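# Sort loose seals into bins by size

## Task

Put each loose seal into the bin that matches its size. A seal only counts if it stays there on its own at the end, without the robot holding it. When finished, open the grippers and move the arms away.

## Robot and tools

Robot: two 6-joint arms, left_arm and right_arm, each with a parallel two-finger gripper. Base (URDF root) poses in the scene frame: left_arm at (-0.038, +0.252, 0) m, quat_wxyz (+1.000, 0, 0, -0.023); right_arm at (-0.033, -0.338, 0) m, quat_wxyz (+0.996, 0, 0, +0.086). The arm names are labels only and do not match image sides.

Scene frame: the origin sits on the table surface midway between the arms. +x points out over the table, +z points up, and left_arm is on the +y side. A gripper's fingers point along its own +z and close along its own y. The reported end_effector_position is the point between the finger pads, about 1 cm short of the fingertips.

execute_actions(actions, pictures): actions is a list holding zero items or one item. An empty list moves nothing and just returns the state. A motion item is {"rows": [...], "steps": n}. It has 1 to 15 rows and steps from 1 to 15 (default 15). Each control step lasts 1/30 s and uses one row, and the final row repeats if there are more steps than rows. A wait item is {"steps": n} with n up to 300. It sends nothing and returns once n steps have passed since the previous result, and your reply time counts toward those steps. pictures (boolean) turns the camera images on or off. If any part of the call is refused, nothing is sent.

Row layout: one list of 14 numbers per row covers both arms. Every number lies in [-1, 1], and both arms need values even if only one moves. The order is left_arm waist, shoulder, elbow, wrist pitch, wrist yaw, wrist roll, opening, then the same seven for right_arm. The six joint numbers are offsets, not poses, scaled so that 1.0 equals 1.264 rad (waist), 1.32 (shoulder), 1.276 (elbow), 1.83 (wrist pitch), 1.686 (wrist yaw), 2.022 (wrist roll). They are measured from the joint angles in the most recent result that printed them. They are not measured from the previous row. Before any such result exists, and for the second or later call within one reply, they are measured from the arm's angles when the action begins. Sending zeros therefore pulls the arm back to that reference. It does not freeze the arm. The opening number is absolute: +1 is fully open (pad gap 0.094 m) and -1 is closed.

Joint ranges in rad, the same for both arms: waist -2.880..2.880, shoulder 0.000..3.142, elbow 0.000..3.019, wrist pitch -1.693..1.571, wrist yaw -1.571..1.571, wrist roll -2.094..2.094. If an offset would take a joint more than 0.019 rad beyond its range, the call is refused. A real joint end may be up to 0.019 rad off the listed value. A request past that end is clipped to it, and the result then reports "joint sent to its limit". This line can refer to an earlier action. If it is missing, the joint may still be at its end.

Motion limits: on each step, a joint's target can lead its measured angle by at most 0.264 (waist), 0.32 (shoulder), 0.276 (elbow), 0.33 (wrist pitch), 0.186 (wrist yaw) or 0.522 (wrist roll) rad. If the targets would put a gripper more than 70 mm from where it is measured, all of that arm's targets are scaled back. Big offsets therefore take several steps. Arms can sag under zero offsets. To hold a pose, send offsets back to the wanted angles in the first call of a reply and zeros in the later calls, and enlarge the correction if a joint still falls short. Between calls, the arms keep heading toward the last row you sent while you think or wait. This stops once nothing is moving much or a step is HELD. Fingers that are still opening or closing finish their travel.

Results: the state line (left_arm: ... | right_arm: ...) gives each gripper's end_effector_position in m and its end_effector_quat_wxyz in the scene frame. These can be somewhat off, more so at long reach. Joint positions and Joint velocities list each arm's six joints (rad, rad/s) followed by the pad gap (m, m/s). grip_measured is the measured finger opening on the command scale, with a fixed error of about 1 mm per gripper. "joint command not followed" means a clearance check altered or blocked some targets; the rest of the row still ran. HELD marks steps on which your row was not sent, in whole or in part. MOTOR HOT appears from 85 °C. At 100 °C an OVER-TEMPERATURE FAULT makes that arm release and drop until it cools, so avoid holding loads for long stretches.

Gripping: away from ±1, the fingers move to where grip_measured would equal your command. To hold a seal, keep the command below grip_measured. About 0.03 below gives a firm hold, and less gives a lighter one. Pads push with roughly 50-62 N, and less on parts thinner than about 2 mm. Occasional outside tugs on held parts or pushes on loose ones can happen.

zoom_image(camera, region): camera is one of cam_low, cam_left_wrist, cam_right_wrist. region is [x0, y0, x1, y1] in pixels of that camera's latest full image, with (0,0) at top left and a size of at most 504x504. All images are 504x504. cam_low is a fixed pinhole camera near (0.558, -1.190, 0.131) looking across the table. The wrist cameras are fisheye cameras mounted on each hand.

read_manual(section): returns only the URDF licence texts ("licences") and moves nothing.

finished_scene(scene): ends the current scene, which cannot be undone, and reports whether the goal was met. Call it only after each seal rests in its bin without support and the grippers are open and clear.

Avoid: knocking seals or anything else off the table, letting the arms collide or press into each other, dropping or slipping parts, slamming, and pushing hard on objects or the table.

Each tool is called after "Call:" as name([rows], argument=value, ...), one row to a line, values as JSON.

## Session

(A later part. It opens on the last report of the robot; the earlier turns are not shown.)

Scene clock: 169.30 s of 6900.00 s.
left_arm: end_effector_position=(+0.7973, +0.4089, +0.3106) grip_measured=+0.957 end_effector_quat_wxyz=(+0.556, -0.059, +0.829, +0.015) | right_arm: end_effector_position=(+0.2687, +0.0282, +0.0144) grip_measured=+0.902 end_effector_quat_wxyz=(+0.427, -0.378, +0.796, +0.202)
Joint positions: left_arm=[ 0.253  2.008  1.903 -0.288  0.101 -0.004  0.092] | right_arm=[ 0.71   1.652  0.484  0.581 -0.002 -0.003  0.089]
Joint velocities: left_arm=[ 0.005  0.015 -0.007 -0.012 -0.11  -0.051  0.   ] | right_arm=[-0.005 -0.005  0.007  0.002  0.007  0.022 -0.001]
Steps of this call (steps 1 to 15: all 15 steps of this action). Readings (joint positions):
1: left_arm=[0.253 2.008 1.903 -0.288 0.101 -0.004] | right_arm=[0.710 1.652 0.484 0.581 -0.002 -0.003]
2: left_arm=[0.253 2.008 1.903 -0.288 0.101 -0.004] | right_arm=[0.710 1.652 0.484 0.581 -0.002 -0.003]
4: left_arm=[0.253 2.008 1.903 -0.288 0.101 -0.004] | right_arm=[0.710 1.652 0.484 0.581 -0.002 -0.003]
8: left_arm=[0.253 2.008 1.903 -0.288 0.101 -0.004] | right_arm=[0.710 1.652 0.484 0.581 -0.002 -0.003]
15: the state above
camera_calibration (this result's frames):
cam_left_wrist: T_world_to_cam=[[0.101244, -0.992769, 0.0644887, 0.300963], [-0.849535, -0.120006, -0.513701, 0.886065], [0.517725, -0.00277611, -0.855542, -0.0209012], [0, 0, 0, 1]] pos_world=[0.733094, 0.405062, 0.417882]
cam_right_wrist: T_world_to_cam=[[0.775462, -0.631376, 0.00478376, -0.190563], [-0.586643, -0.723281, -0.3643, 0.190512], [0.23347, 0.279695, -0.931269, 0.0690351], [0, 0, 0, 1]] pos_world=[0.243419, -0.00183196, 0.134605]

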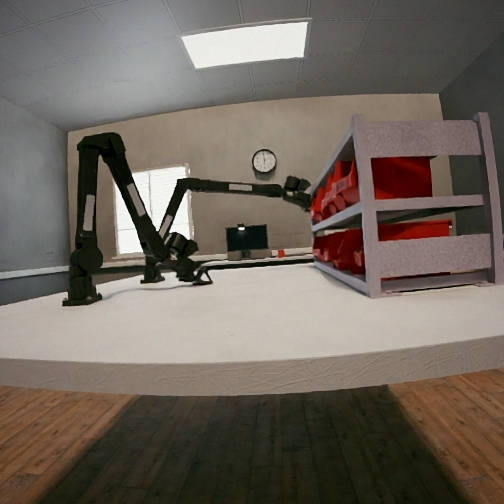

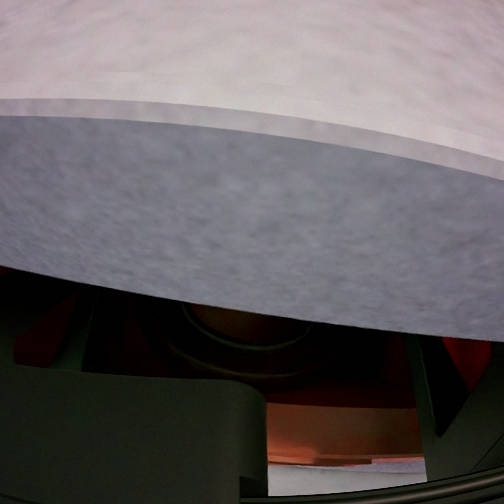

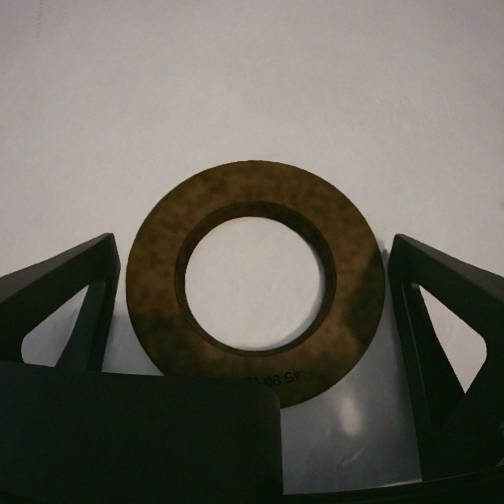

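Call:
execute_actions([
  {"rows":[[0,-0.024,-0.01,0,0,0,0.9,0,0,0.01,0,0,0,0.85],[0,-0.035,-0.023,0,0,0,0.9,0,0,0.01,0,0,0,0.8],[0,-0.046,-0.037,0,0,0,0.9,0,0,0.01,0,0,0,0.76],[0,-0.057,-0.051,0,0,0,0.9,0,0,0.01,0,0,0,0.73],[0,-0.068,-0.065,0,0,0,0.9,0,0,0.01,0,0,0,0.7],[0,-0.079,-0.079,0,0,0,0.9,0,0,0.01,0,0,0,0.68],[0,-0.09,-0.093,0,0,0,0.9,0,0,0.01,0,0,0,0.65],[0,-0.101,-0.107,0,0,0,0.9,0,0,0.01,0,0,0,0.65],[0,-0.112,-0.121,0,0,0,0.9,0,0,0.01,0,0,0,0.65],[0,-0.123,-0.135,0,0,0,0.9,0,0,0.01,0,0,0,0.65],[0,-0.134,-0.149,0,0,0,0.9,0,0,0.01,0,0,0,0.65],[0,-0.145,-0.163,0,0,0,0.9,0,0,0.01,0,0,0,0.65],[0,-0.156,-0.177,0,0,0,0.9,0,0,0.01,0,0,0,0.65],[0,-0.167,-0.191,0,0,0,0.9,0,0,0.01,0,0,0,0.65],[0,-0.178,-0.205,0,0,0,0.9,0,0,0.01,0,0,0,0.65]]},
], pictures=false)

Call:
execute_actions([
  {"rows":[[0,-0.03,-0.03,0,0,0,0.9,0,-0.015,0.015,-0.008,0,0,0.65],[0,-0.045,-0.045,0,0,0,0.9,0,-0.03,0.015,-0.016,0,0,0.65],[0,-0.06,-0.06,0,0,0,0.9,0,-0.05,0.015,-0.03,0,0,0.65],[0,-0.075,-0.075,0,0,0,0.9,0,-0.07,0.015,-0.045,0,0,0.65],[0,-0.09,-0.09,0,0,0,0.9,0,-0.09,0.015,-0.06,0,0,0.65],[0,-0.105,-0.105,0,0,0,0.9,0,-0.11,0.015,-0.075,0,0,0.65],[0,-0.12,-0.12,0,0,0,0.9,0,-0.13,0.015,-0.09,0,0,0.65],[0,-0.135,-0.135,0,0,0,0.9,0,-0.15,0.015,-0.104,0,0,0.65],[0,-0.15,-0.15,0,0,0,0.9,0,-0.17,0.015,-0.118,0,0,0.65],[0,-0.165,-0.165,0,0,0,0.9,0,-0.19,0.015,-0.132,0,0,0.65],[0,-0.18,-0.18,0,0,0,0.9,0,-0.2,0.015,-0.14,0,0,0.65]]},
])

Scene clock: 187.93 s of 6900.00 s.
left_arm: end_effector_position=(+0.7263, +0.3940, +0.3331) grip_measured=+0.903 end_effector_quat_wxyz=(+0.545, -0.061, +0.836, +0.013) | right_arm: end_effector_position=(+0.2687, +0.0282, +0.0144) grip_measured=+0.682 end_effector_quat_wxyz=(+0.427, -0.378, +0.796, +0.202)
Joint positions: left_arm=[ 0.253  1.803  1.671 -0.288  0.101 -0.004  0.089] | right_arm=[ 0.71   1.652  0.484  0.581 -0.002 -0.003  0.079]
Joint velocities: left_arm=[-0.005 -0.493 -0.471  0.022  0.037 -0.007  0.001] | right_arm=[ 0.005  0.005 -0.007 -0.007 -0.007  0.007  0.001]
Steps of this call (steps 1 to 15: the robot went on to your last target; steps 16 to 100: nothing new was sent; then 14.80 s passed at rest; steps 101 to 115: all 15 steps of this action). Readings (joint positions):
101: left_arm=[0.253 2.007 1.900 -0.288 0.101 -0.004] | right_arm=[0.710 1.652 0.484 0.581 -0.002 -0.003]
102: left_arm=[0.253 2.001 1.892 -0.288 0.101 -0.004] | right_arm=[0.710 1.652 0.484 0.581 -0.002 -0.003]
104: left_arm=[0.253 1.981 1.862 -0.288 0.101 -0.004] | right_arm=[0.710 1.652 0.484 0.581 -0.002 -0.003]
108: left_arm=[0.253 1.922 1.788 -0.288 0.101 -0.004] | right_arm=[0.710 1.652 0.484 0.581 -0.002 -0.003]
115: the state above

Scene clock: 188.43 s of 6900.00 s.
left_arm: end_effector_position=(+0.6404, +0.3760, +0.3658) grip_measured=+0.903 end_effector_quat_wxyz=(+0.549, -0.060, +0.833, +0.014) | right_arm: end_effector_position=(+0.2626, +0.0208, +0.0915) grip_measured=+0.682 end_effector_quat_wxyz=(+0.444, -0.374, +0.787, +0.210)
Joint positions: left_arm=[ 0.253  1.56   1.439 -0.288  0.101 -0.004  0.089] | right_arm=[ 0.71   1.371  0.484  0.344 -0.002 -0.003  0.079]
Joint velocities: left_arm=[-0.005 -0.171 -0.012 -0.017  0.022 -0.007 -0.   ] | right_arm=[ 0.005 -0.103  0.002 -0.037 -0.051 -0.022  0.001]
Steps of this call (steps 1 to 15: all 15 steps of this action). Readings (joint positions):
1: left_arm=[0.253 1.786 1.655 -0.288 0.101 -0.004] | right_arm=[0.710 1.652 0.484 0.580 -0.002 -0.003]
2: left_arm=[0.253 1.771 1.641 -0.288 0.101 -0.004] | right_arm=[0.710 1.650 0.484 0.576 -0.002 -0.003]
4: left_arm=[0.253 1.740 1.608 -0.288 0.101 -0.004] | right_arm=[0.710 1.631 0.484 0.544 -0.002 -0.003]
8: left_arm=[0.253 1.668 1.529 -0.288 0.101 -0.004] | right_arm=[0.710 1.536 0.484 0.443 -0.002 -0.003]
15: the state above
camera_calibration (this result's frames):
cam_left_wrist: T_world_to_cam=[[0.102294, -0.992549, 0.0661963, 0.279256], [-0.857669, -0.121712, -0.499589, 0.777913], [0.503924, -0.00566972, -0.863729, 0.120363], [0, 0, 0, 1]] pos_world=[0.577973, 0.372539, 0.474112]
cam_right_wrist: T_world_to_cam=[[0.775325, -0.631542, 0.0050173, -0.190861], [-0.575919, -0.710255, -0.40479, 0.210278], [0.259206, 0.310955, -0.914396, 0.135319], [0, 0, 0, 1]] pos_world=[0.234007, -0.0132645, 0.209811]

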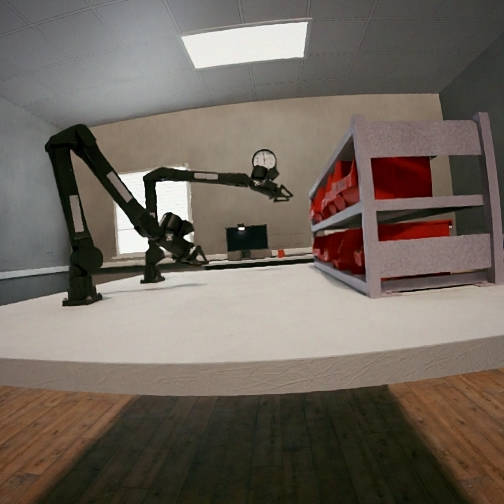

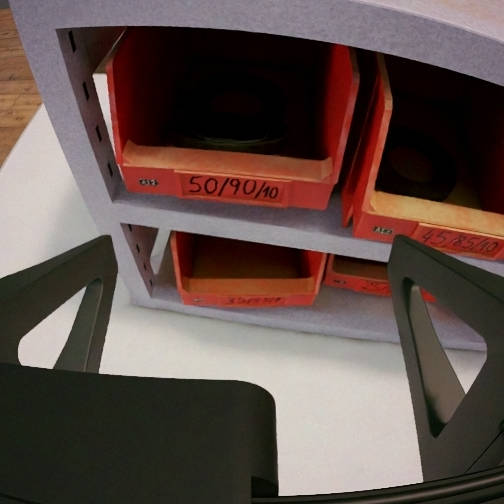

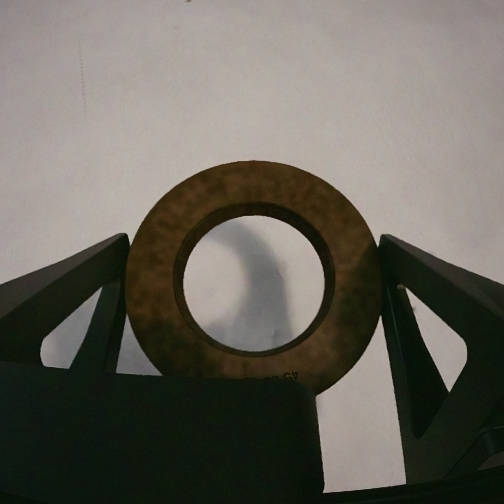

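Call:
execute_actions([
  {"rows":[[0,-0.02,-0.025,0,0,0,0.9,-0.03,0.006,0.035,-0.015,0,0,0.65],[0,-0.04,-0.05,0,0,0,0.9,-0.07,0.012,0.075,-0.035,0,0,0.65],[0,-0.06,-0.075,0,0,0,0.9,-0.12,0.019,0.12,-0.06,0,0,0.65],[0,-0.08,-0.1,0,0,0,0.9,-0.175,0.027,0.17,-0.088,0,0,0.65],[0,-0.1,-0.125,0,0,0,0.9,-0.23,0.035,0.22,-0.117,0,0,0.65],[0,-0.12,-0.15,0,0,0,0.9,-0.285,0.043,0.27,-0.145,0,0,0.65],[0,-0.14,-0.175,0,0,0,0.9,-0.34,0.051,0.32,-0.174,0,0,0.65],[0,-0.16,-0.2,0,0,0,0.9,-0.395,0.059,0.375,-0.202,0,0,0.65],[0,-0.18,-0.225,0,0,0,0.9,-0.45,0.067,0.425,-0.23,0,0,0.65],[0,-0.2,-0.25,0,0,0,0.9,-0.505,0.075,0.475,-0.258,0,0,0.65],[0,-0.22,-0.275,0,0,0,0.9,-0.56,0.083,0.53,-0.287,0,0,0.65],[0,-0.24,-0.3,0,0,0,0.9,-0.615,0.091,0.58,-0.315,0,0,0.65],[0,-0.26,-0.325,0,0,0,0.9,-0.67,0.099,0.63,-0.343,0,0,0.65],[0,-0.28,-0.35,0,0,0,0.9,-0.72,0.106,0.68,-0.37,0,0,0.65],[0,-0.3,-0.375,0,0,0,0.9,-0.77,0.113,0.73,-0.395,0,0,0.65]]},
], pictures=false)

Call:
execute_actions([
  {"steps":40},
])

Scene clock: 208.63 s of 6900.00 s.
left_arm: end_effector_position=(+0.4968, +0.3459, +0.3207) grip_measured=+0.903 end_effector_quat_wxyz=(+0.519, -0.064, +0.853, +0.010) | right_arm: end_effector_position=(+0.4687, -0.1120, +0.1470) grip_measured=+0.682 end_effector_quat_wxyz=(+0.411, -0.193, +0.886, +0.090)
Joint positions: left_arm=[ 0.253  1.208  1.013 -0.288  0.101 -0.004  0.089] | right_arm=[ 0.25   1.447  0.868 -0.122 -0.006 -0.003  0.079]
Joint velocities: left_arm=[ 0.005 -0.864 -0.833  0.007 -0.007 -0.022 -0.002] | right_arm=[-1.148  0.239  0.984 -1.277  0.037 -0.007 -0.   ]
Steps of this call (steps 1 to 30: the robot went on to your last target; steps 31 to 90: nothing new was sent; then 16.70 s passed at rest; steps 91 to 105: all 15 steps of this action). Readings (joint positions):
91: left_arm=[0.253 1.551 1.434 -0.288 0.101 -0.004] | right_arm=[0.708 1.376 0.484 0.331 -0.002 -0.003]
92: left_arm=[0.253 1.545 1.422 -0.288 0.101 -0.004] | right_arm=[0.700 1.376 0.489 0.319 -0.004 -0.003]
94: left_arm=[0.253 1.516 1.370 -0.288 0.101 -0.004] | right_arm=[0.657 1.381 0.522 0.271 -0.006 -0.003]
98: left_arm=[0.253 1.416 1.226 -0.288 0.101 -0.004] | right_arm=[0.520 1.398 0.631 0.165 -0.006 -0.003]
105: the state above

Scene clock: 209.97 s of 6900.00 s.
left_arm: end_effector_position=(+0.4755, +0.3415, +0.3135) grip_measured=+0.903 end_effector_quat_wxyz=(+0.517, -0.064, +0.854, +0.009) | right_arm: end_effector_position=(+0.6259, -0.4022, +0.3503) grip_measured=+0.683 end_effector_quat_wxyz=(+0.513, +0.040, +0.857, -0.025)
Joint positions: left_arm=[ 0.253  1.153  0.953 -0.288  0.101 -0.004  0.089] | right_arm=[-0.269  1.508  1.388 -0.372 -0.002 -0.003  0.079]
Joint velocities: left_arm=[ 0.005 -0.005 -0.022 -0.007 -0.022  0.11   0.001] | right_arm=[-0.015 -0.005 -0.002 -0.012  0.037 -0.007 -0.   ]
Steps of this call (steps 1 to 40: the robot went on to your last target). Readings (joint positions):
1: left_arm=[0.253 1.181 0.986 -0.288 0.101 -0.004] | right_arm=[0.211 1.456 0.901 -0.162 -0.006 -0.003]
2: left_arm=[0.253 1.161 0.967 -0.288 0.101 -0.004] | right_arm=[0.172 1.464 0.930 -0.193 -0.006 -0.003]
4: left_arm=[0.253 1.144 0.953 -0.288 0.101 -0.004] | right_arm=[0.098 1.477 0.983 -0.239 -0.006 -0.003]
8: left_arm=[0.253 1.148 0.953 -0.288 0.101 -0.004] | right_arm=[-0.039 1.489 1.070 -0.292 -0.006 -0.003]
40: the state above
camera_calibration (this result's frames):
cam_left_wrist: T_world_to_cam=[[0.107637, -0.991429, 0.0740466, 0.259886], [-0.893122, -0.129145, -0.430877, 0.603995], [0.436747, -0.0197543, -0.899367, 0.206008], [0, 0, 0, 1]] pos_world=[0.421494, 0.339731, 0.426281]
cam_right_wrist: T_world_to_cam=[[-0.0917553, -0.995768, 0.0052791, -0.344835], [-0.888812, 0.0795071, -0.451323, 0.753615], [0.448993, -0.0461034, -0.892345, 0.13925], [0, 0, 0, 1]] pos_world=[0.575659, -0.396873, 0.466203]

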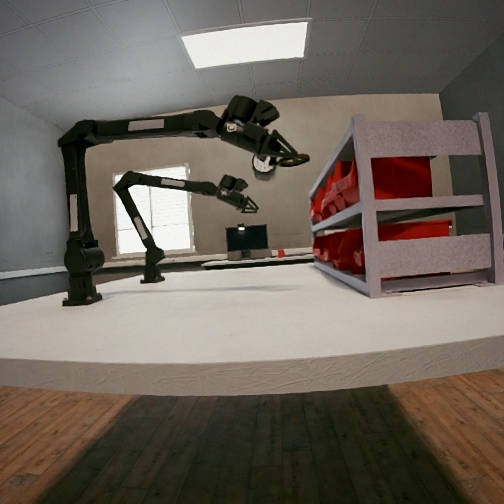

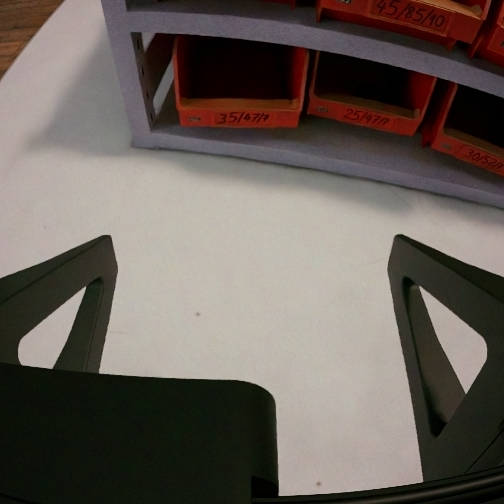

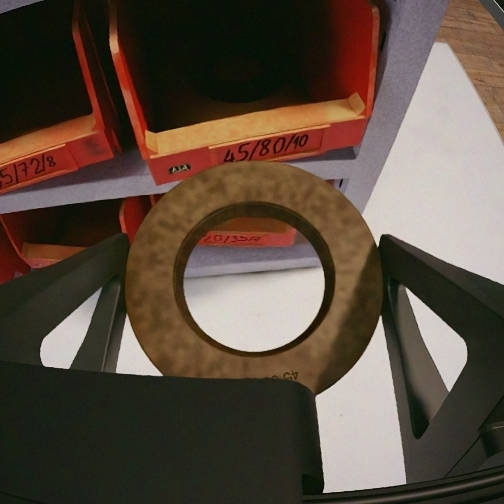

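Call:
execute_actions([
  {"rows":[[0,0,0,0,0,0,0.9,0,0.012,0.03,0.005,0,0,0.65],[0,0,0,0,0,0,0.9,0,0.024,0.045,0.007,0,0,0.65],[0,0,0,0,0,0,0.9,0,0.037,0.06,0.009,0,0,0.65],[0,0,0,0,0,0,0.9,0,0.05,0.075,0.011,0,0,0.65],[0,0,0,0,0,0,0.9,0,0.063,0.09,0.013,0,0,0.65],[0,0,0,0,0,0,0.9,0,0.076,0.105,0.015,0,0,0.65],[0,0,0,0,0,0,0.9,0,0.089,0.12,0.017,0,0,0.65],[0,0,0,0,0,0,0.9,0,0.102,0.135,0.019,0,0,0.65],[0,0,0,0,0,0,0.9,0,0.115,0.15,0.021,0,0,0.65],[0,0,0,0,0,0,0.9,0,0.128,0.165,0.023,0,0,0.65],[0,0,0,0,0,0,0.9,0,0.141,0.18,0.025,0,0,0.65],[0,0,0,0,0,0,0.9,0,0.154,0.195,0.026,0,0,0.65],[0,0,0,0,0,0,0.9,0,0.167,0.21,0.027,0,0,0.65],[0,0,0,0,0,0,0.9,0,0.18,0.224,0.027,0,0,0.65],[0,0,0,0,0,0,0.9,0,0.192,0.237,0.027,0,0,0.65]]},
], pictures=false)

Call:
execute_actions([
  {"steps":25},
])

Scene clock: 223.80 s of 6900.00 s.
left_arm: end_effector_position=(+0.4755, +0.3415, +0.3135) grip_measured=+0.903 end_effector_quat_wxyz=(+0.517, -0.064, +0.854, +0.009) | right_arm: end_effector_position=(+0.7077, -0.4101, +0.3450) grip_measured=+0.683 end_effector_quat_wxyz=(+0.529, +0.039, +0.848, -0.026)
Joint positions: left_arm=[ 0.253  1.153  0.953 -0.288  0.101 -0.004  0.089] | right_arm=[-0.269  1.716  1.605 -0.345 -0.002 -0.003  0.079]
Joint velocities: left_arm=[ 0.005 -0.005 -0.002 -0.002 -0.007 -0.007 -0.001] | right_arm=[ 0.015  0.513  0.486  0.012 -0.095 -0.081 -0.001]
Steps of this call (steps 1 to 15: the robot went on to your last target; steps 16 to 90: nothing new was sent; then 10.33 s passed at rest; steps 91 to 105: all 15 steps of this action). Readings (joint positions):
91: left_arm=[0.253 1.153 0.953 -0.288 0.101 -0.004] | right_arm=[-0.269 1.508 1.388 -0.372 -0.002 -0.003]
92: left_arm=[0.253 1.153 0.953 -0.288 0.101 -0.004] | right_arm=[-0.269 1.509 1.388 -0.372 -0.002 -0.003]
94: left_arm=[0.253 1.153 0.953 -0.288 0.101 -0.004] | right_arm=[-0.269 1.518 1.398 -0.372 -0.002 -0.003]
98: left_arm=[0.253 1.153 0.953 -0.288 0.101 -0.004] | right_arm=[-0.269 1.581 1.471 -0.366 -0.002 -0.003]
105: the state above

Scene clock: 224.63 s of 6900.00 s.
left_arm: end_effector_position=(+0.4755, +0.3415, +0.3135) grip_measured=+0.903 end_effector_quat_wxyz=(+0.517, -0.064, +0.854, +0.009) | right_arm: end_effector_position=(+0.7225, -0.4116, +0.3271) grip_measured=+0.683 end_effector_quat_wxyz=(+0.521, +0.039, +0.852, -0.025)
Joint positions: left_arm=[ 0.253  1.153  0.953 -0.288  0.101 -0.004  0.089] | right_arm=[-0.269  1.764  1.633 -0.341 -0.002 -0.003  0.079]
Joint velocities: left_arm=[ 0.005  0.005 -0.002  0.012 -0.022  0.022 -0.002] | right_arm=[ 0.005 -0.024 -0.022 -0.007 -0.051 -0.007  0.   ]
Steps of this call (steps 1 to 25: the robot went on to your last target). Readings (joint positions):
1: left_arm=[0.253 1.153 0.953 -0.288 0.101 -0.004] | right_arm=[-0.269 1.732 1.619 -0.344 -0.002 -0.003]
2: left_arm=[0.253 1.153 0.953 -0.288 0.101 -0.004] | right_arm=[-0.269 1.744 1.628 -0.342 -0.002 -0.003]
4: left_arm=[0.253 1.153 0.953 -0.288 0.101 -0.004] | right_arm=[-0.269 1.758 1.631 -0.341 -0.002 -0.003]
8: left_arm=[0.253 1.153 0.953 -0.288 0.101 -0.004] | right_arm=[-0.269 1.764 1.631 -0.341 -0.002 -0.003]
25: the state above
camera_calibration (this result's frames):
cam_left_wrist: T_world_to_cam=[[0.107637, -0.991429, 0.0740466, 0.259886], [-0.893122, -0.129145, -0.430877, 0.603995], [0.436747, -0.0197543, -0.899367, 0.206008], [0, 0, 0, 1]] pos_world=[0.421494, 0.339731, 0.426281]
cam_right_wrist: T_world_to_cam=[[-0.0918626, -0.995757, 0.00537809, -0.345144], [-0.879549, 0.0786073, -0.469271, 0.828652], [0.466857, -0.0478387, -0.883038, 0.0580724], [0, 0, 0, 1]] pos_world=[0.670022, -0.40604, 0.441999]

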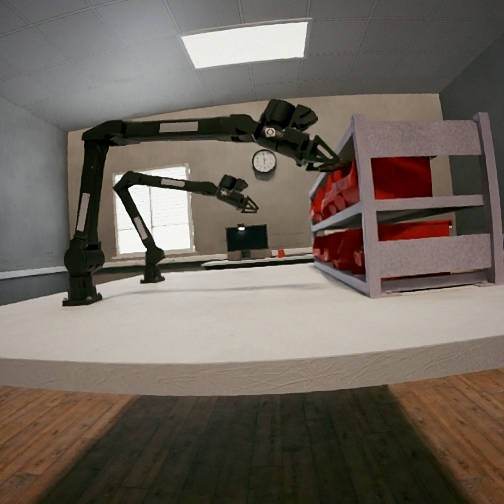

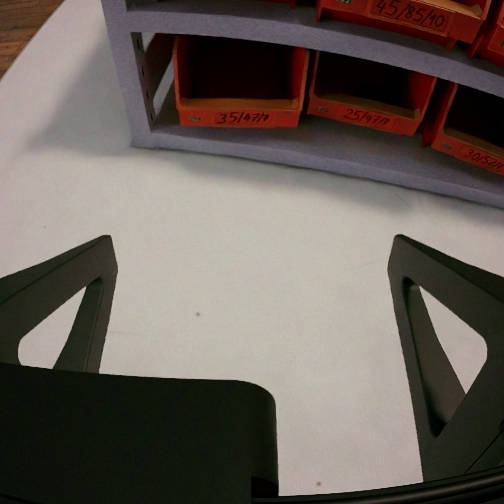

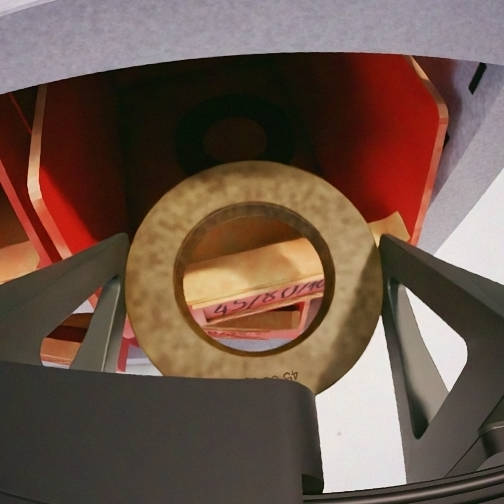

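Call:
execute_actions([
  {"rows":[[0,0,0,0,0,0,0.9,0,0.01,0.03,0.008,-0.01,0,0.65],[0,0,0,0,0,0,0.9,0,0.019,0.04,0.011,-0.02,0,0.65],[0,0,0,0,0,0,0.9,0,0.028,0.05,0.014,-0.03,0,0.65],[0,0,0,0,0,0,0.9,0,0.037,0.06,0.017,-0.042,0,0.65],[0,0,0,0,0,0,0.9,0,0.046,0.07,0.02,-0.042,0,0.65],[0,0,0,0,0,0,0.9,0,0.055,0.08,0.023,-0.042,0,0.65],[0,0,0,0,0,0,0.9,0,0.063,0.091,0.026,-0.042,0,0.65],[0,0,0,0,0,0,0.9,0,0.071,0.101,0.029,-0.042,0,0.65],[0,0,0,0,0,0,0.9,0,0.079,0.112,0.032,-0.042,0,0.65],[0,0,0,0,0,0,0.9,0,0.087,0.122,0.034,-0.042,0,0.65],[0,0,0,0,0,0,0.9,0,0.095,0.132,0.036,-0.042,0,0.65],[0,0,0,0,0,0,0.9,0,0.103,0.143,0.038,-0.042,0,0.65],[0,0,0,0,0,0,0.9,0,0.111,0.153,0.04,-0.042,0,0.65],[0,0,0,0,0,0,0.9,0,0.119,0.163,0.041,-0.042,0,0.65],[0,0,0,0,0,0,0.9,0,0.126,0.173,0.041,-0.042,0,0.65]]},
], pictures=false)

Call:
execute_actions([
  {"steps":25},
])

Scene clock: 238.83 s of 6900.00 s.
left_arm: end_effector_position=(+0.4755, +0.3415, +0.3135) grip_measured=+0.903 end_effector_quat_wxyz=(+0.517, -0.064, +0.854, +0.009) | right_arm: end_effector_position=(+0.7750, -0.4050, +0.3244) grip_measured=+0.683 end_effector_quat_wxyz=(+0.548, +0.020, +0.836, +0.002)
Joint positions: left_arm=[ 0.253  1.153  0.953 -0.288  0.101 -0.004  0.089] | right_arm=[-0.269  1.893  1.774 -0.292 -0.07  -0.003  0.079]
Joint velocities: left_arm=[-0.015 -0.015 -0.022 -0.012  0.081 -0.022  0.   ] | right_arm=[-0.005  0.317  0.344  0.037 -0.022  0.007  0.001]
Steps of this call (steps 1 to 15: the robot went on to your last target; steps 16 to 90: nothing new was sent; then 10.70 s passed at rest; steps 91 to 105: all 15 steps of this action). Readings (joint positions):
91: left_arm=[0.253 1.153 0.953 -0.288 0.101 -0.004] | right_arm=[-0.269 1.764 1.633 -0.341 -0.009 -0.003]
92: left_arm=[0.253 1.153 0.953 -0.288 0.101 -0.004] | right_arm=[-0.269 1.764 1.633 -0.341 -0.021 -0.003]
94: left_arm=[0.253 1.153 0.953 -0.288 0.101 -0.004] | right_arm=[-0.269 1.769 1.638 -0.339 -0.055 -0.003]
98: left_arm=[0.253 1.153 0.953 -0.288 0.101 -0.004] | right_arm=[-0.269 1.806 1.683 -0.321 -0.069 -0.003]
105: the state above

Scene clock: 239.67 s of 6900.00 s.
left_arm: end_effector_position=(+0.4755, +0.3415, +0.3135) grip_measured=+0.903 end_effector_quat_wxyz=(+0.517, -0.064, +0.854, +0.009) | right_arm: end_effector_position=(+0.7834, -0.4058, +0.3159) grip_measured=+0.683 end_effector_quat_wxyz=(+0.547, +0.020, +0.837, +0.002)
Joint positions: left_arm=[ 0.253  1.153  0.953 -0.288  0.101 -0.004  0.089] | right_arm=[-0.269  1.92   1.794 -0.288 -0.07  -0.003  0.079]
Joint velocities: left_arm=[ 0.015  0.005 -0.022 -0.002  0.051 -0.051 -0.   ] | right_arm=[-0.015  0.005  0.007 -0.007 -0.051 -0.081  0.001]
Steps of this call (steps 1 to 25: the robot went on to your last target). Readings (joint positions):
1: left_arm=[0.253 1.153 0.953 -0.288 0.101 -0.004] | right_arm=[-0.269 1.903 1.784 -0.290 -0.070 -0.003]
2: left_arm=[0.253 1.153 0.953 -0.288 0.101 -0.004] | right_arm=[-0.269 1.911 1.790 -0.289 -0.070 -0.003]
4: left_arm=[0.253 1.153 0.953 -0.288 0.101 -0.004] | right_arm=[-0.269 1.918 1.793 -0.288 -0.070 -0.003]
8: left_arm=[0.253 1.153 0.953 -0.288 0.101 -0.004] | right_arm=[-0.269 1.920 1.793 -0.288 -0.070 -0.003]
25: the state above
camera_calibration (this result's frames):
cam_left_wrist: T_world_to_cam=[[0.107637, -0.991429, 0.0740466, 0.259886], [-0.893122, -0.129145, -0.430877, 0.603995], [0.436747, -0.0197543, -0.899367, 0.206008], [0, 0, 0, 1]] pos_world=[0.421494, 0.339731, 0.426281]
cam_right_wrist: T_world_to_cam=[[-0.0301331, -0.999311, -0.0216632, -0.37497], [-0.853137, 0.037006, -0.520373, 0.85498], [0.520816, 0.00280123, -0.853665, -0.0109992], [0, 0, 0, 1]] pos_world=[0.723845, -0.406321, 0.427395]

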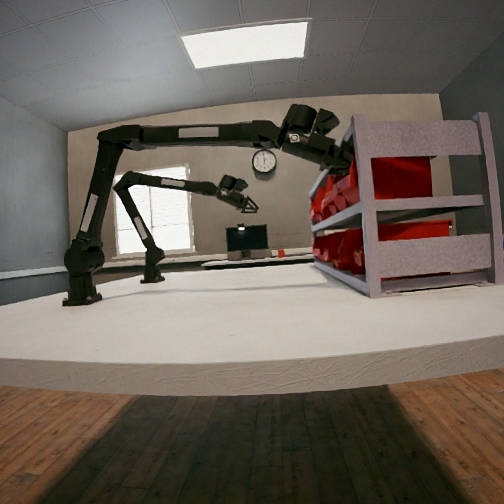

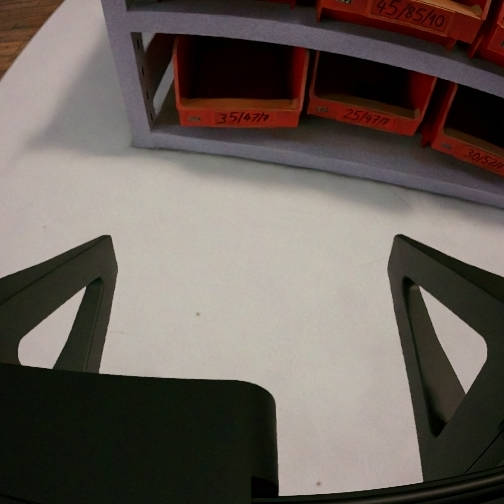

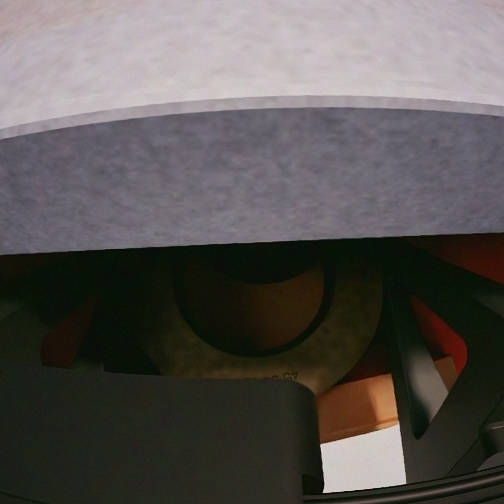

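Deep enough; release and retract.

Call:
execute_actions([
  {"rows":[[0,0,0,0,0,0,0.9,0,0,0.03,0,0,0,0.69],[0,0,0,0,0,0,0.9,0,0,0.03,0,0,0,0.73],[0,0,0,0,0,0,0.9,0,0,0.03,0,0,0,0.78]]},
])

Call:
execute_actions([
  {"rows":[[0,0,0,0,0,0,0.9,0,-0.022,-0.012,0,0,0,0.78],[0,0,0,0,0,0,0.9,0,-0.033,-0.025,0,0,0,0.78],[0,0,0,0,0,0,0.9,0,-0.044,-0.039,0,0,0,0.78],[0,0,0,0,0,0,0.9,0,-0.055,-0.053,0,0,0,0.78],[0,0,0,0,0,0,0.9,0,-0.066,-0.067,0,0,0,0.78],[0,0,0,0,0,0,0.9,0,-0.077,-0.081,0,0,0,0.78],[0,0,0,0,0,0,0.9,0,-0.088,-0.095,0,0,0,0.78],[0,0,0,0,0,0,0.9,0,-0.099,-0.109,0,0,0,0.78],[0,0,0,0,0,0,0.9,0,-0.11,-0.122,0,0,0,0.78],[0,0,0,0,0,0,0.9,0,-0.121,-0.135,0,0,0,0.78],[0,0,0,0,0,0,0.9,0,-0.133,-0.148,0,0,0,0.78],[0,0,0,0,0,0,0.9,0,-0.145,-0.161,0,0,0,0.78],[0,0,0,0,0,0,0.9,0,-0.157,-0.174,0,0,0,0.78],[0,0,0,0,0,0,0.9,0,-0.169,-0.187,0,0,0,0.78],[0,0,0,0,0,0,0.9,0,-0.181,-0.2,0,0,0,0.78]]},
], pictures=false)

Call:
execute_actions([
  {"rows":[[0,0,0,0,0,0,0.9,0,-0.03,-0.03,0,0,0,0.78],[0,0,0,0,0,0,0.9,0,-0.045,-0.045,0,0,0,0.78],[0,0,0,0,0,0,0.9,0,-0.06,-0.06,0,0,0,0.78],[0,0,0,0,0,0,0.9,0,-0.075,-0.075,0,0,0,0.78],[0,0,0,0,0,0,0.9,0,-0.09,-0.09,0,0,0,0.78],[0,0,0,0,0,0,0.9,0,-0.105,-0.105,0,0,0,0.78],[0,0,0,0,0,0,0.9,0,-0.12,-0.12,0,0,0,0.78],[0,0,0,0,0,0,0.9,0,-0.13,-0.13,0,0,0,0.78]]},
])

Scene clock: 258.63 s of 6900.00 s.
left_arm: end_effector_position=(+0.4755, +0.3415, +0.3135) grip_measured=+0.903 end_effector_quat_wxyz=(+0.517, -0.064, +0.854, +0.009) | right_arm: end_effector_position=(+0.7834, -0.4058, +0.3159) grip_measured=+0.778 end_effector_quat_wxyz=(+0.547, +0.020, +0.837, +0.002)
Joint positions: left_arm=[ 0.253  1.153  0.953 -0.288  0.101 -0.004  0.089] | right_arm=[-0.269  1.92   1.794 -0.288 -0.07  -0.003  0.084]
Joint velocities: left_arm=[-0.015  0.005  0.002 -0.017 -0.022  0.037 -0.001] | right_arm=[-0.015  0.015  0.002  0.002  0.007 -0.007  0.   ]
Steps of this call (steps 1 to 15: the robot went on to your last target; steps 16 to 90: nothing new was sent; then 15.47 s passed at rest; steps 91 to 105: all 15 steps of this action). Readings (joint positions):
91: left_arm=[0.253 1.153 0.953 -0.288 0.101 -0.004] | right_arm=[-0.269 1.920 1.794 -0.288 -0.070 -0.003]
92: left_arm=[0.253 1.153 0.953 -0.288 0.101 -0.004] | right_arm=[-0.269 1.920 1.794 -0.288 -0.070 -0.003]
94: left_arm=[0.253 1.153 0.953 -0.288 0.101 -0.004] | right_arm=[-0.269 1.920 1.794 -0.288 -0.070 -0.003]
98: left_arm=[0.253 1.153 0.953 -0.288 0.101 -0.004] | right_arm=[-0.269 1.920 1.794 -0.288 -0.070 -0.003]
105: the state above
camera_calibration (this result's frames):
cam_left_wrist: T_world_to_cam=[[0.107637, -0.991429, 0.0740466, 0.259886], [-0.893122, -0.129145, -0.430877, 0.603995], [0.436747, -0.0197543, -0.899367, 0.206008], [0, 0, 0, 1]] pos_world=[0.421494, 0.339731, 0.426281]
cam_right_wrist: T_world_to_cam=[[-0.0304823, -0.999304, -0.02151, -0.374808], [-0.853132, 0.0372244, -0.520366, 0.855062], [0.520804, 0.00248888, -0.853673, -0.0111145], [0, 0, 0, 1]] pos_world=[0.723844, -0.406348, 0.427395]

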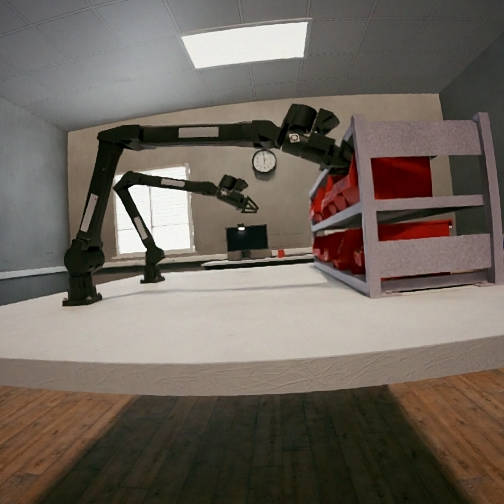

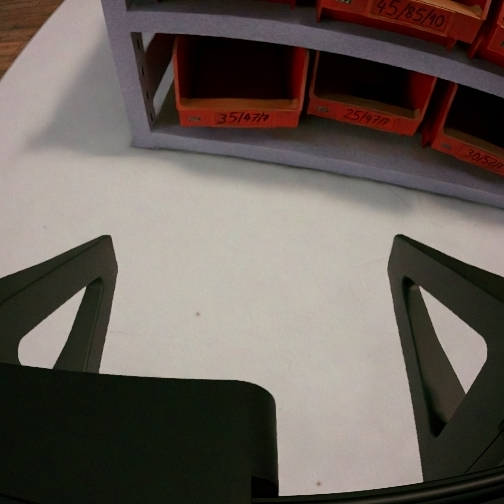

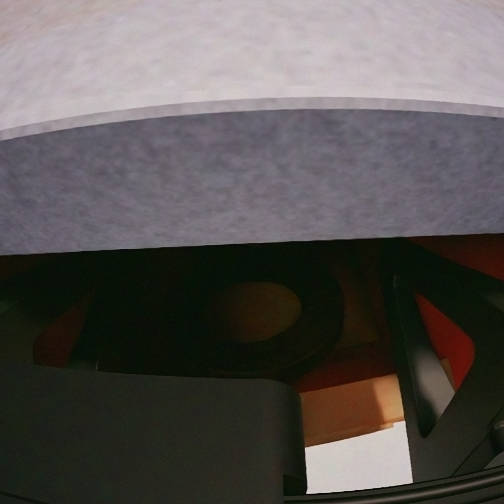

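Scene clock: 259.13 s of 6900.00 s.
left_arm: end_effector_position=(+0.4755, +0.3415, +0.3135) grip_measured=+0.903 end_effector_quat_wxyz=(+0.517, -0.064, +0.854, +0.009) | right_arm: end_effector_position=(+0.7124, -0.3989, +0.3217) grip_measured=+0.778 end_effector_quat_wxyz=(+0.530, +0.021, +0.848, +0.003)
Joint positions: left_arm=[ 0.253  1.153  0.953 -0.288  0.101 -0.004  0.089] | right_arm=[-0.269  1.734  1.567 -0.288 -0.07  -0.003  0.084]
Joint velocities: left_arm=[ 0.005 -0.024  0.012  0.007  0.051 -0.022 -0.   ] | right_arm=[ 0.005 -0.542 -0.437 -0.017 -0.051 -0.022  0.001]
Steps of this call (steps 1 to 15: all 15 steps of this action). Readings (joint positions):
1: left_arm=[0.253 1.153 0.953 -0.288 0.101 -0.004] | right_arm=[-0.269 1.920 1.793 -0.288 -0.070 -0.003]
2: left_arm=[0.253 1.153 0.953 -0.288 0.101 -0.004] | right_arm=[-0.269 1.917 1.787 -0.288 -0.070 -0.003]
4: left_arm=[0.253 1.153 0.953 -0.288 0.101 -0.004] | right_arm=[-0.269 1.901 1.759 -0.288 -0.070 -0.003]
8: left_arm=[0.253 1.153 0.953 -0.288 0.101 -0.004] | right_arm=[-0.269 1.850 1.683 -0.288 -0.070 -0.003]
15: the state above

Scene clock: 259.63 s of 6900.00 s.
left_arm: end_effector_position=(+0.4755, +0.3415, +0.3135) grip_measured=+0.903 end_effector_quat_wxyz=(+0.517, -0.064, +0.854, +0.009) | right_arm: end_effector_position=(+0.6505, -0.3929, +0.3416) grip_measured=+0.778 end_effector_quat_wxyz=(+0.532, +0.021, +0.846, +0.003)
Joint positions: left_arm=[ 0.253  1.153  0.953 -0.288  0.101 -0.004  0.089] | right_arm=[-0.269  1.564  1.403 -0.288 -0.07  -0.003  0.084]
Joint velocities: left_arm=[ 0.005 -0.005 -0.002 -0.007  0.007  0.066 -0.001] | right_arm=[ 0.005  0.005 -0.002 -0.002  0.022 -0.022 -0.001]
Steps of this call (steps 1 to 15: all 15 steps of this action). Readings (joint positions):
1: left_arm=[0.253 1.153 0.953 -0.288 0.101 -0.004] | right_arm=[-0.269 1.718 1.553 -0.288 -0.070 -0.003]
2: left_arm=[0.253 1.153 0.953 -0.288 0.101 -0.004] | right_arm=[-0.269 1.703 1.541 -0.288 -0.070 -0.003]
4: left_arm=[0.253 1.153 0.953 -0.288 0.101 -0.004] | right_arm=[-0.269 1.672 1.511 -0.288 -0.070 -0.003]
8: left_arm=[0.253 1.153 0.953 -0.288 0.101 -0.004] | right_arm=[-0.269 1.605 1.432 -0.288 -0.070 -0.003]
15: the state above
camera_calibration (this result's frames):
cam_left_wrist: T_world_to_cam=[[0.107637, -0.991429, 0.0740466, 0.259886], [-0.893122, -0.129145, -0.430877, 0.603995], [0.436747, -0.0197543, -0.899367, 0.206008], [0, 0, 0, 1]] pos_world=[0.421494, 0.339731, 0.426281]
cam_right_wrist: T_world_to_cam=[[-0.0312651, -0.999228, -0.0237973, -0.364087], [-0.870596, 0.0389209, -0.490456, 0.75647], [0.491003, 0.0053837, -0.871141, 0.106522], [0, 0, 0, 1]] pos_world=[0.594894, -0.393822, 0.455146]

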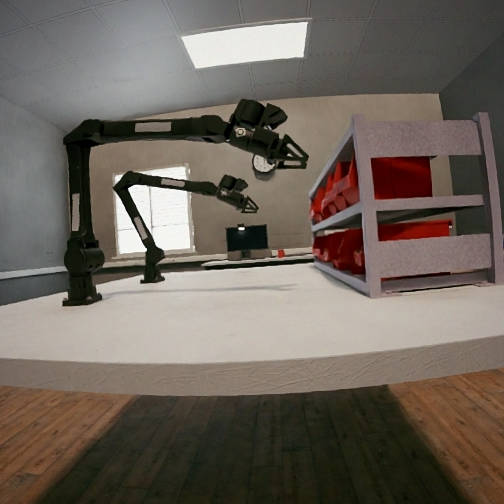

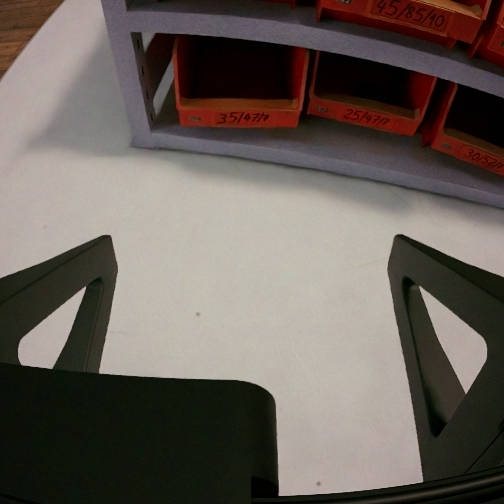

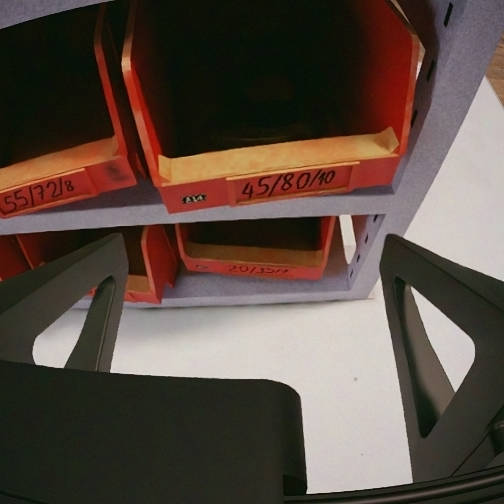

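Call:
finished_scene(scene=2)

The scene is finished: the task was done.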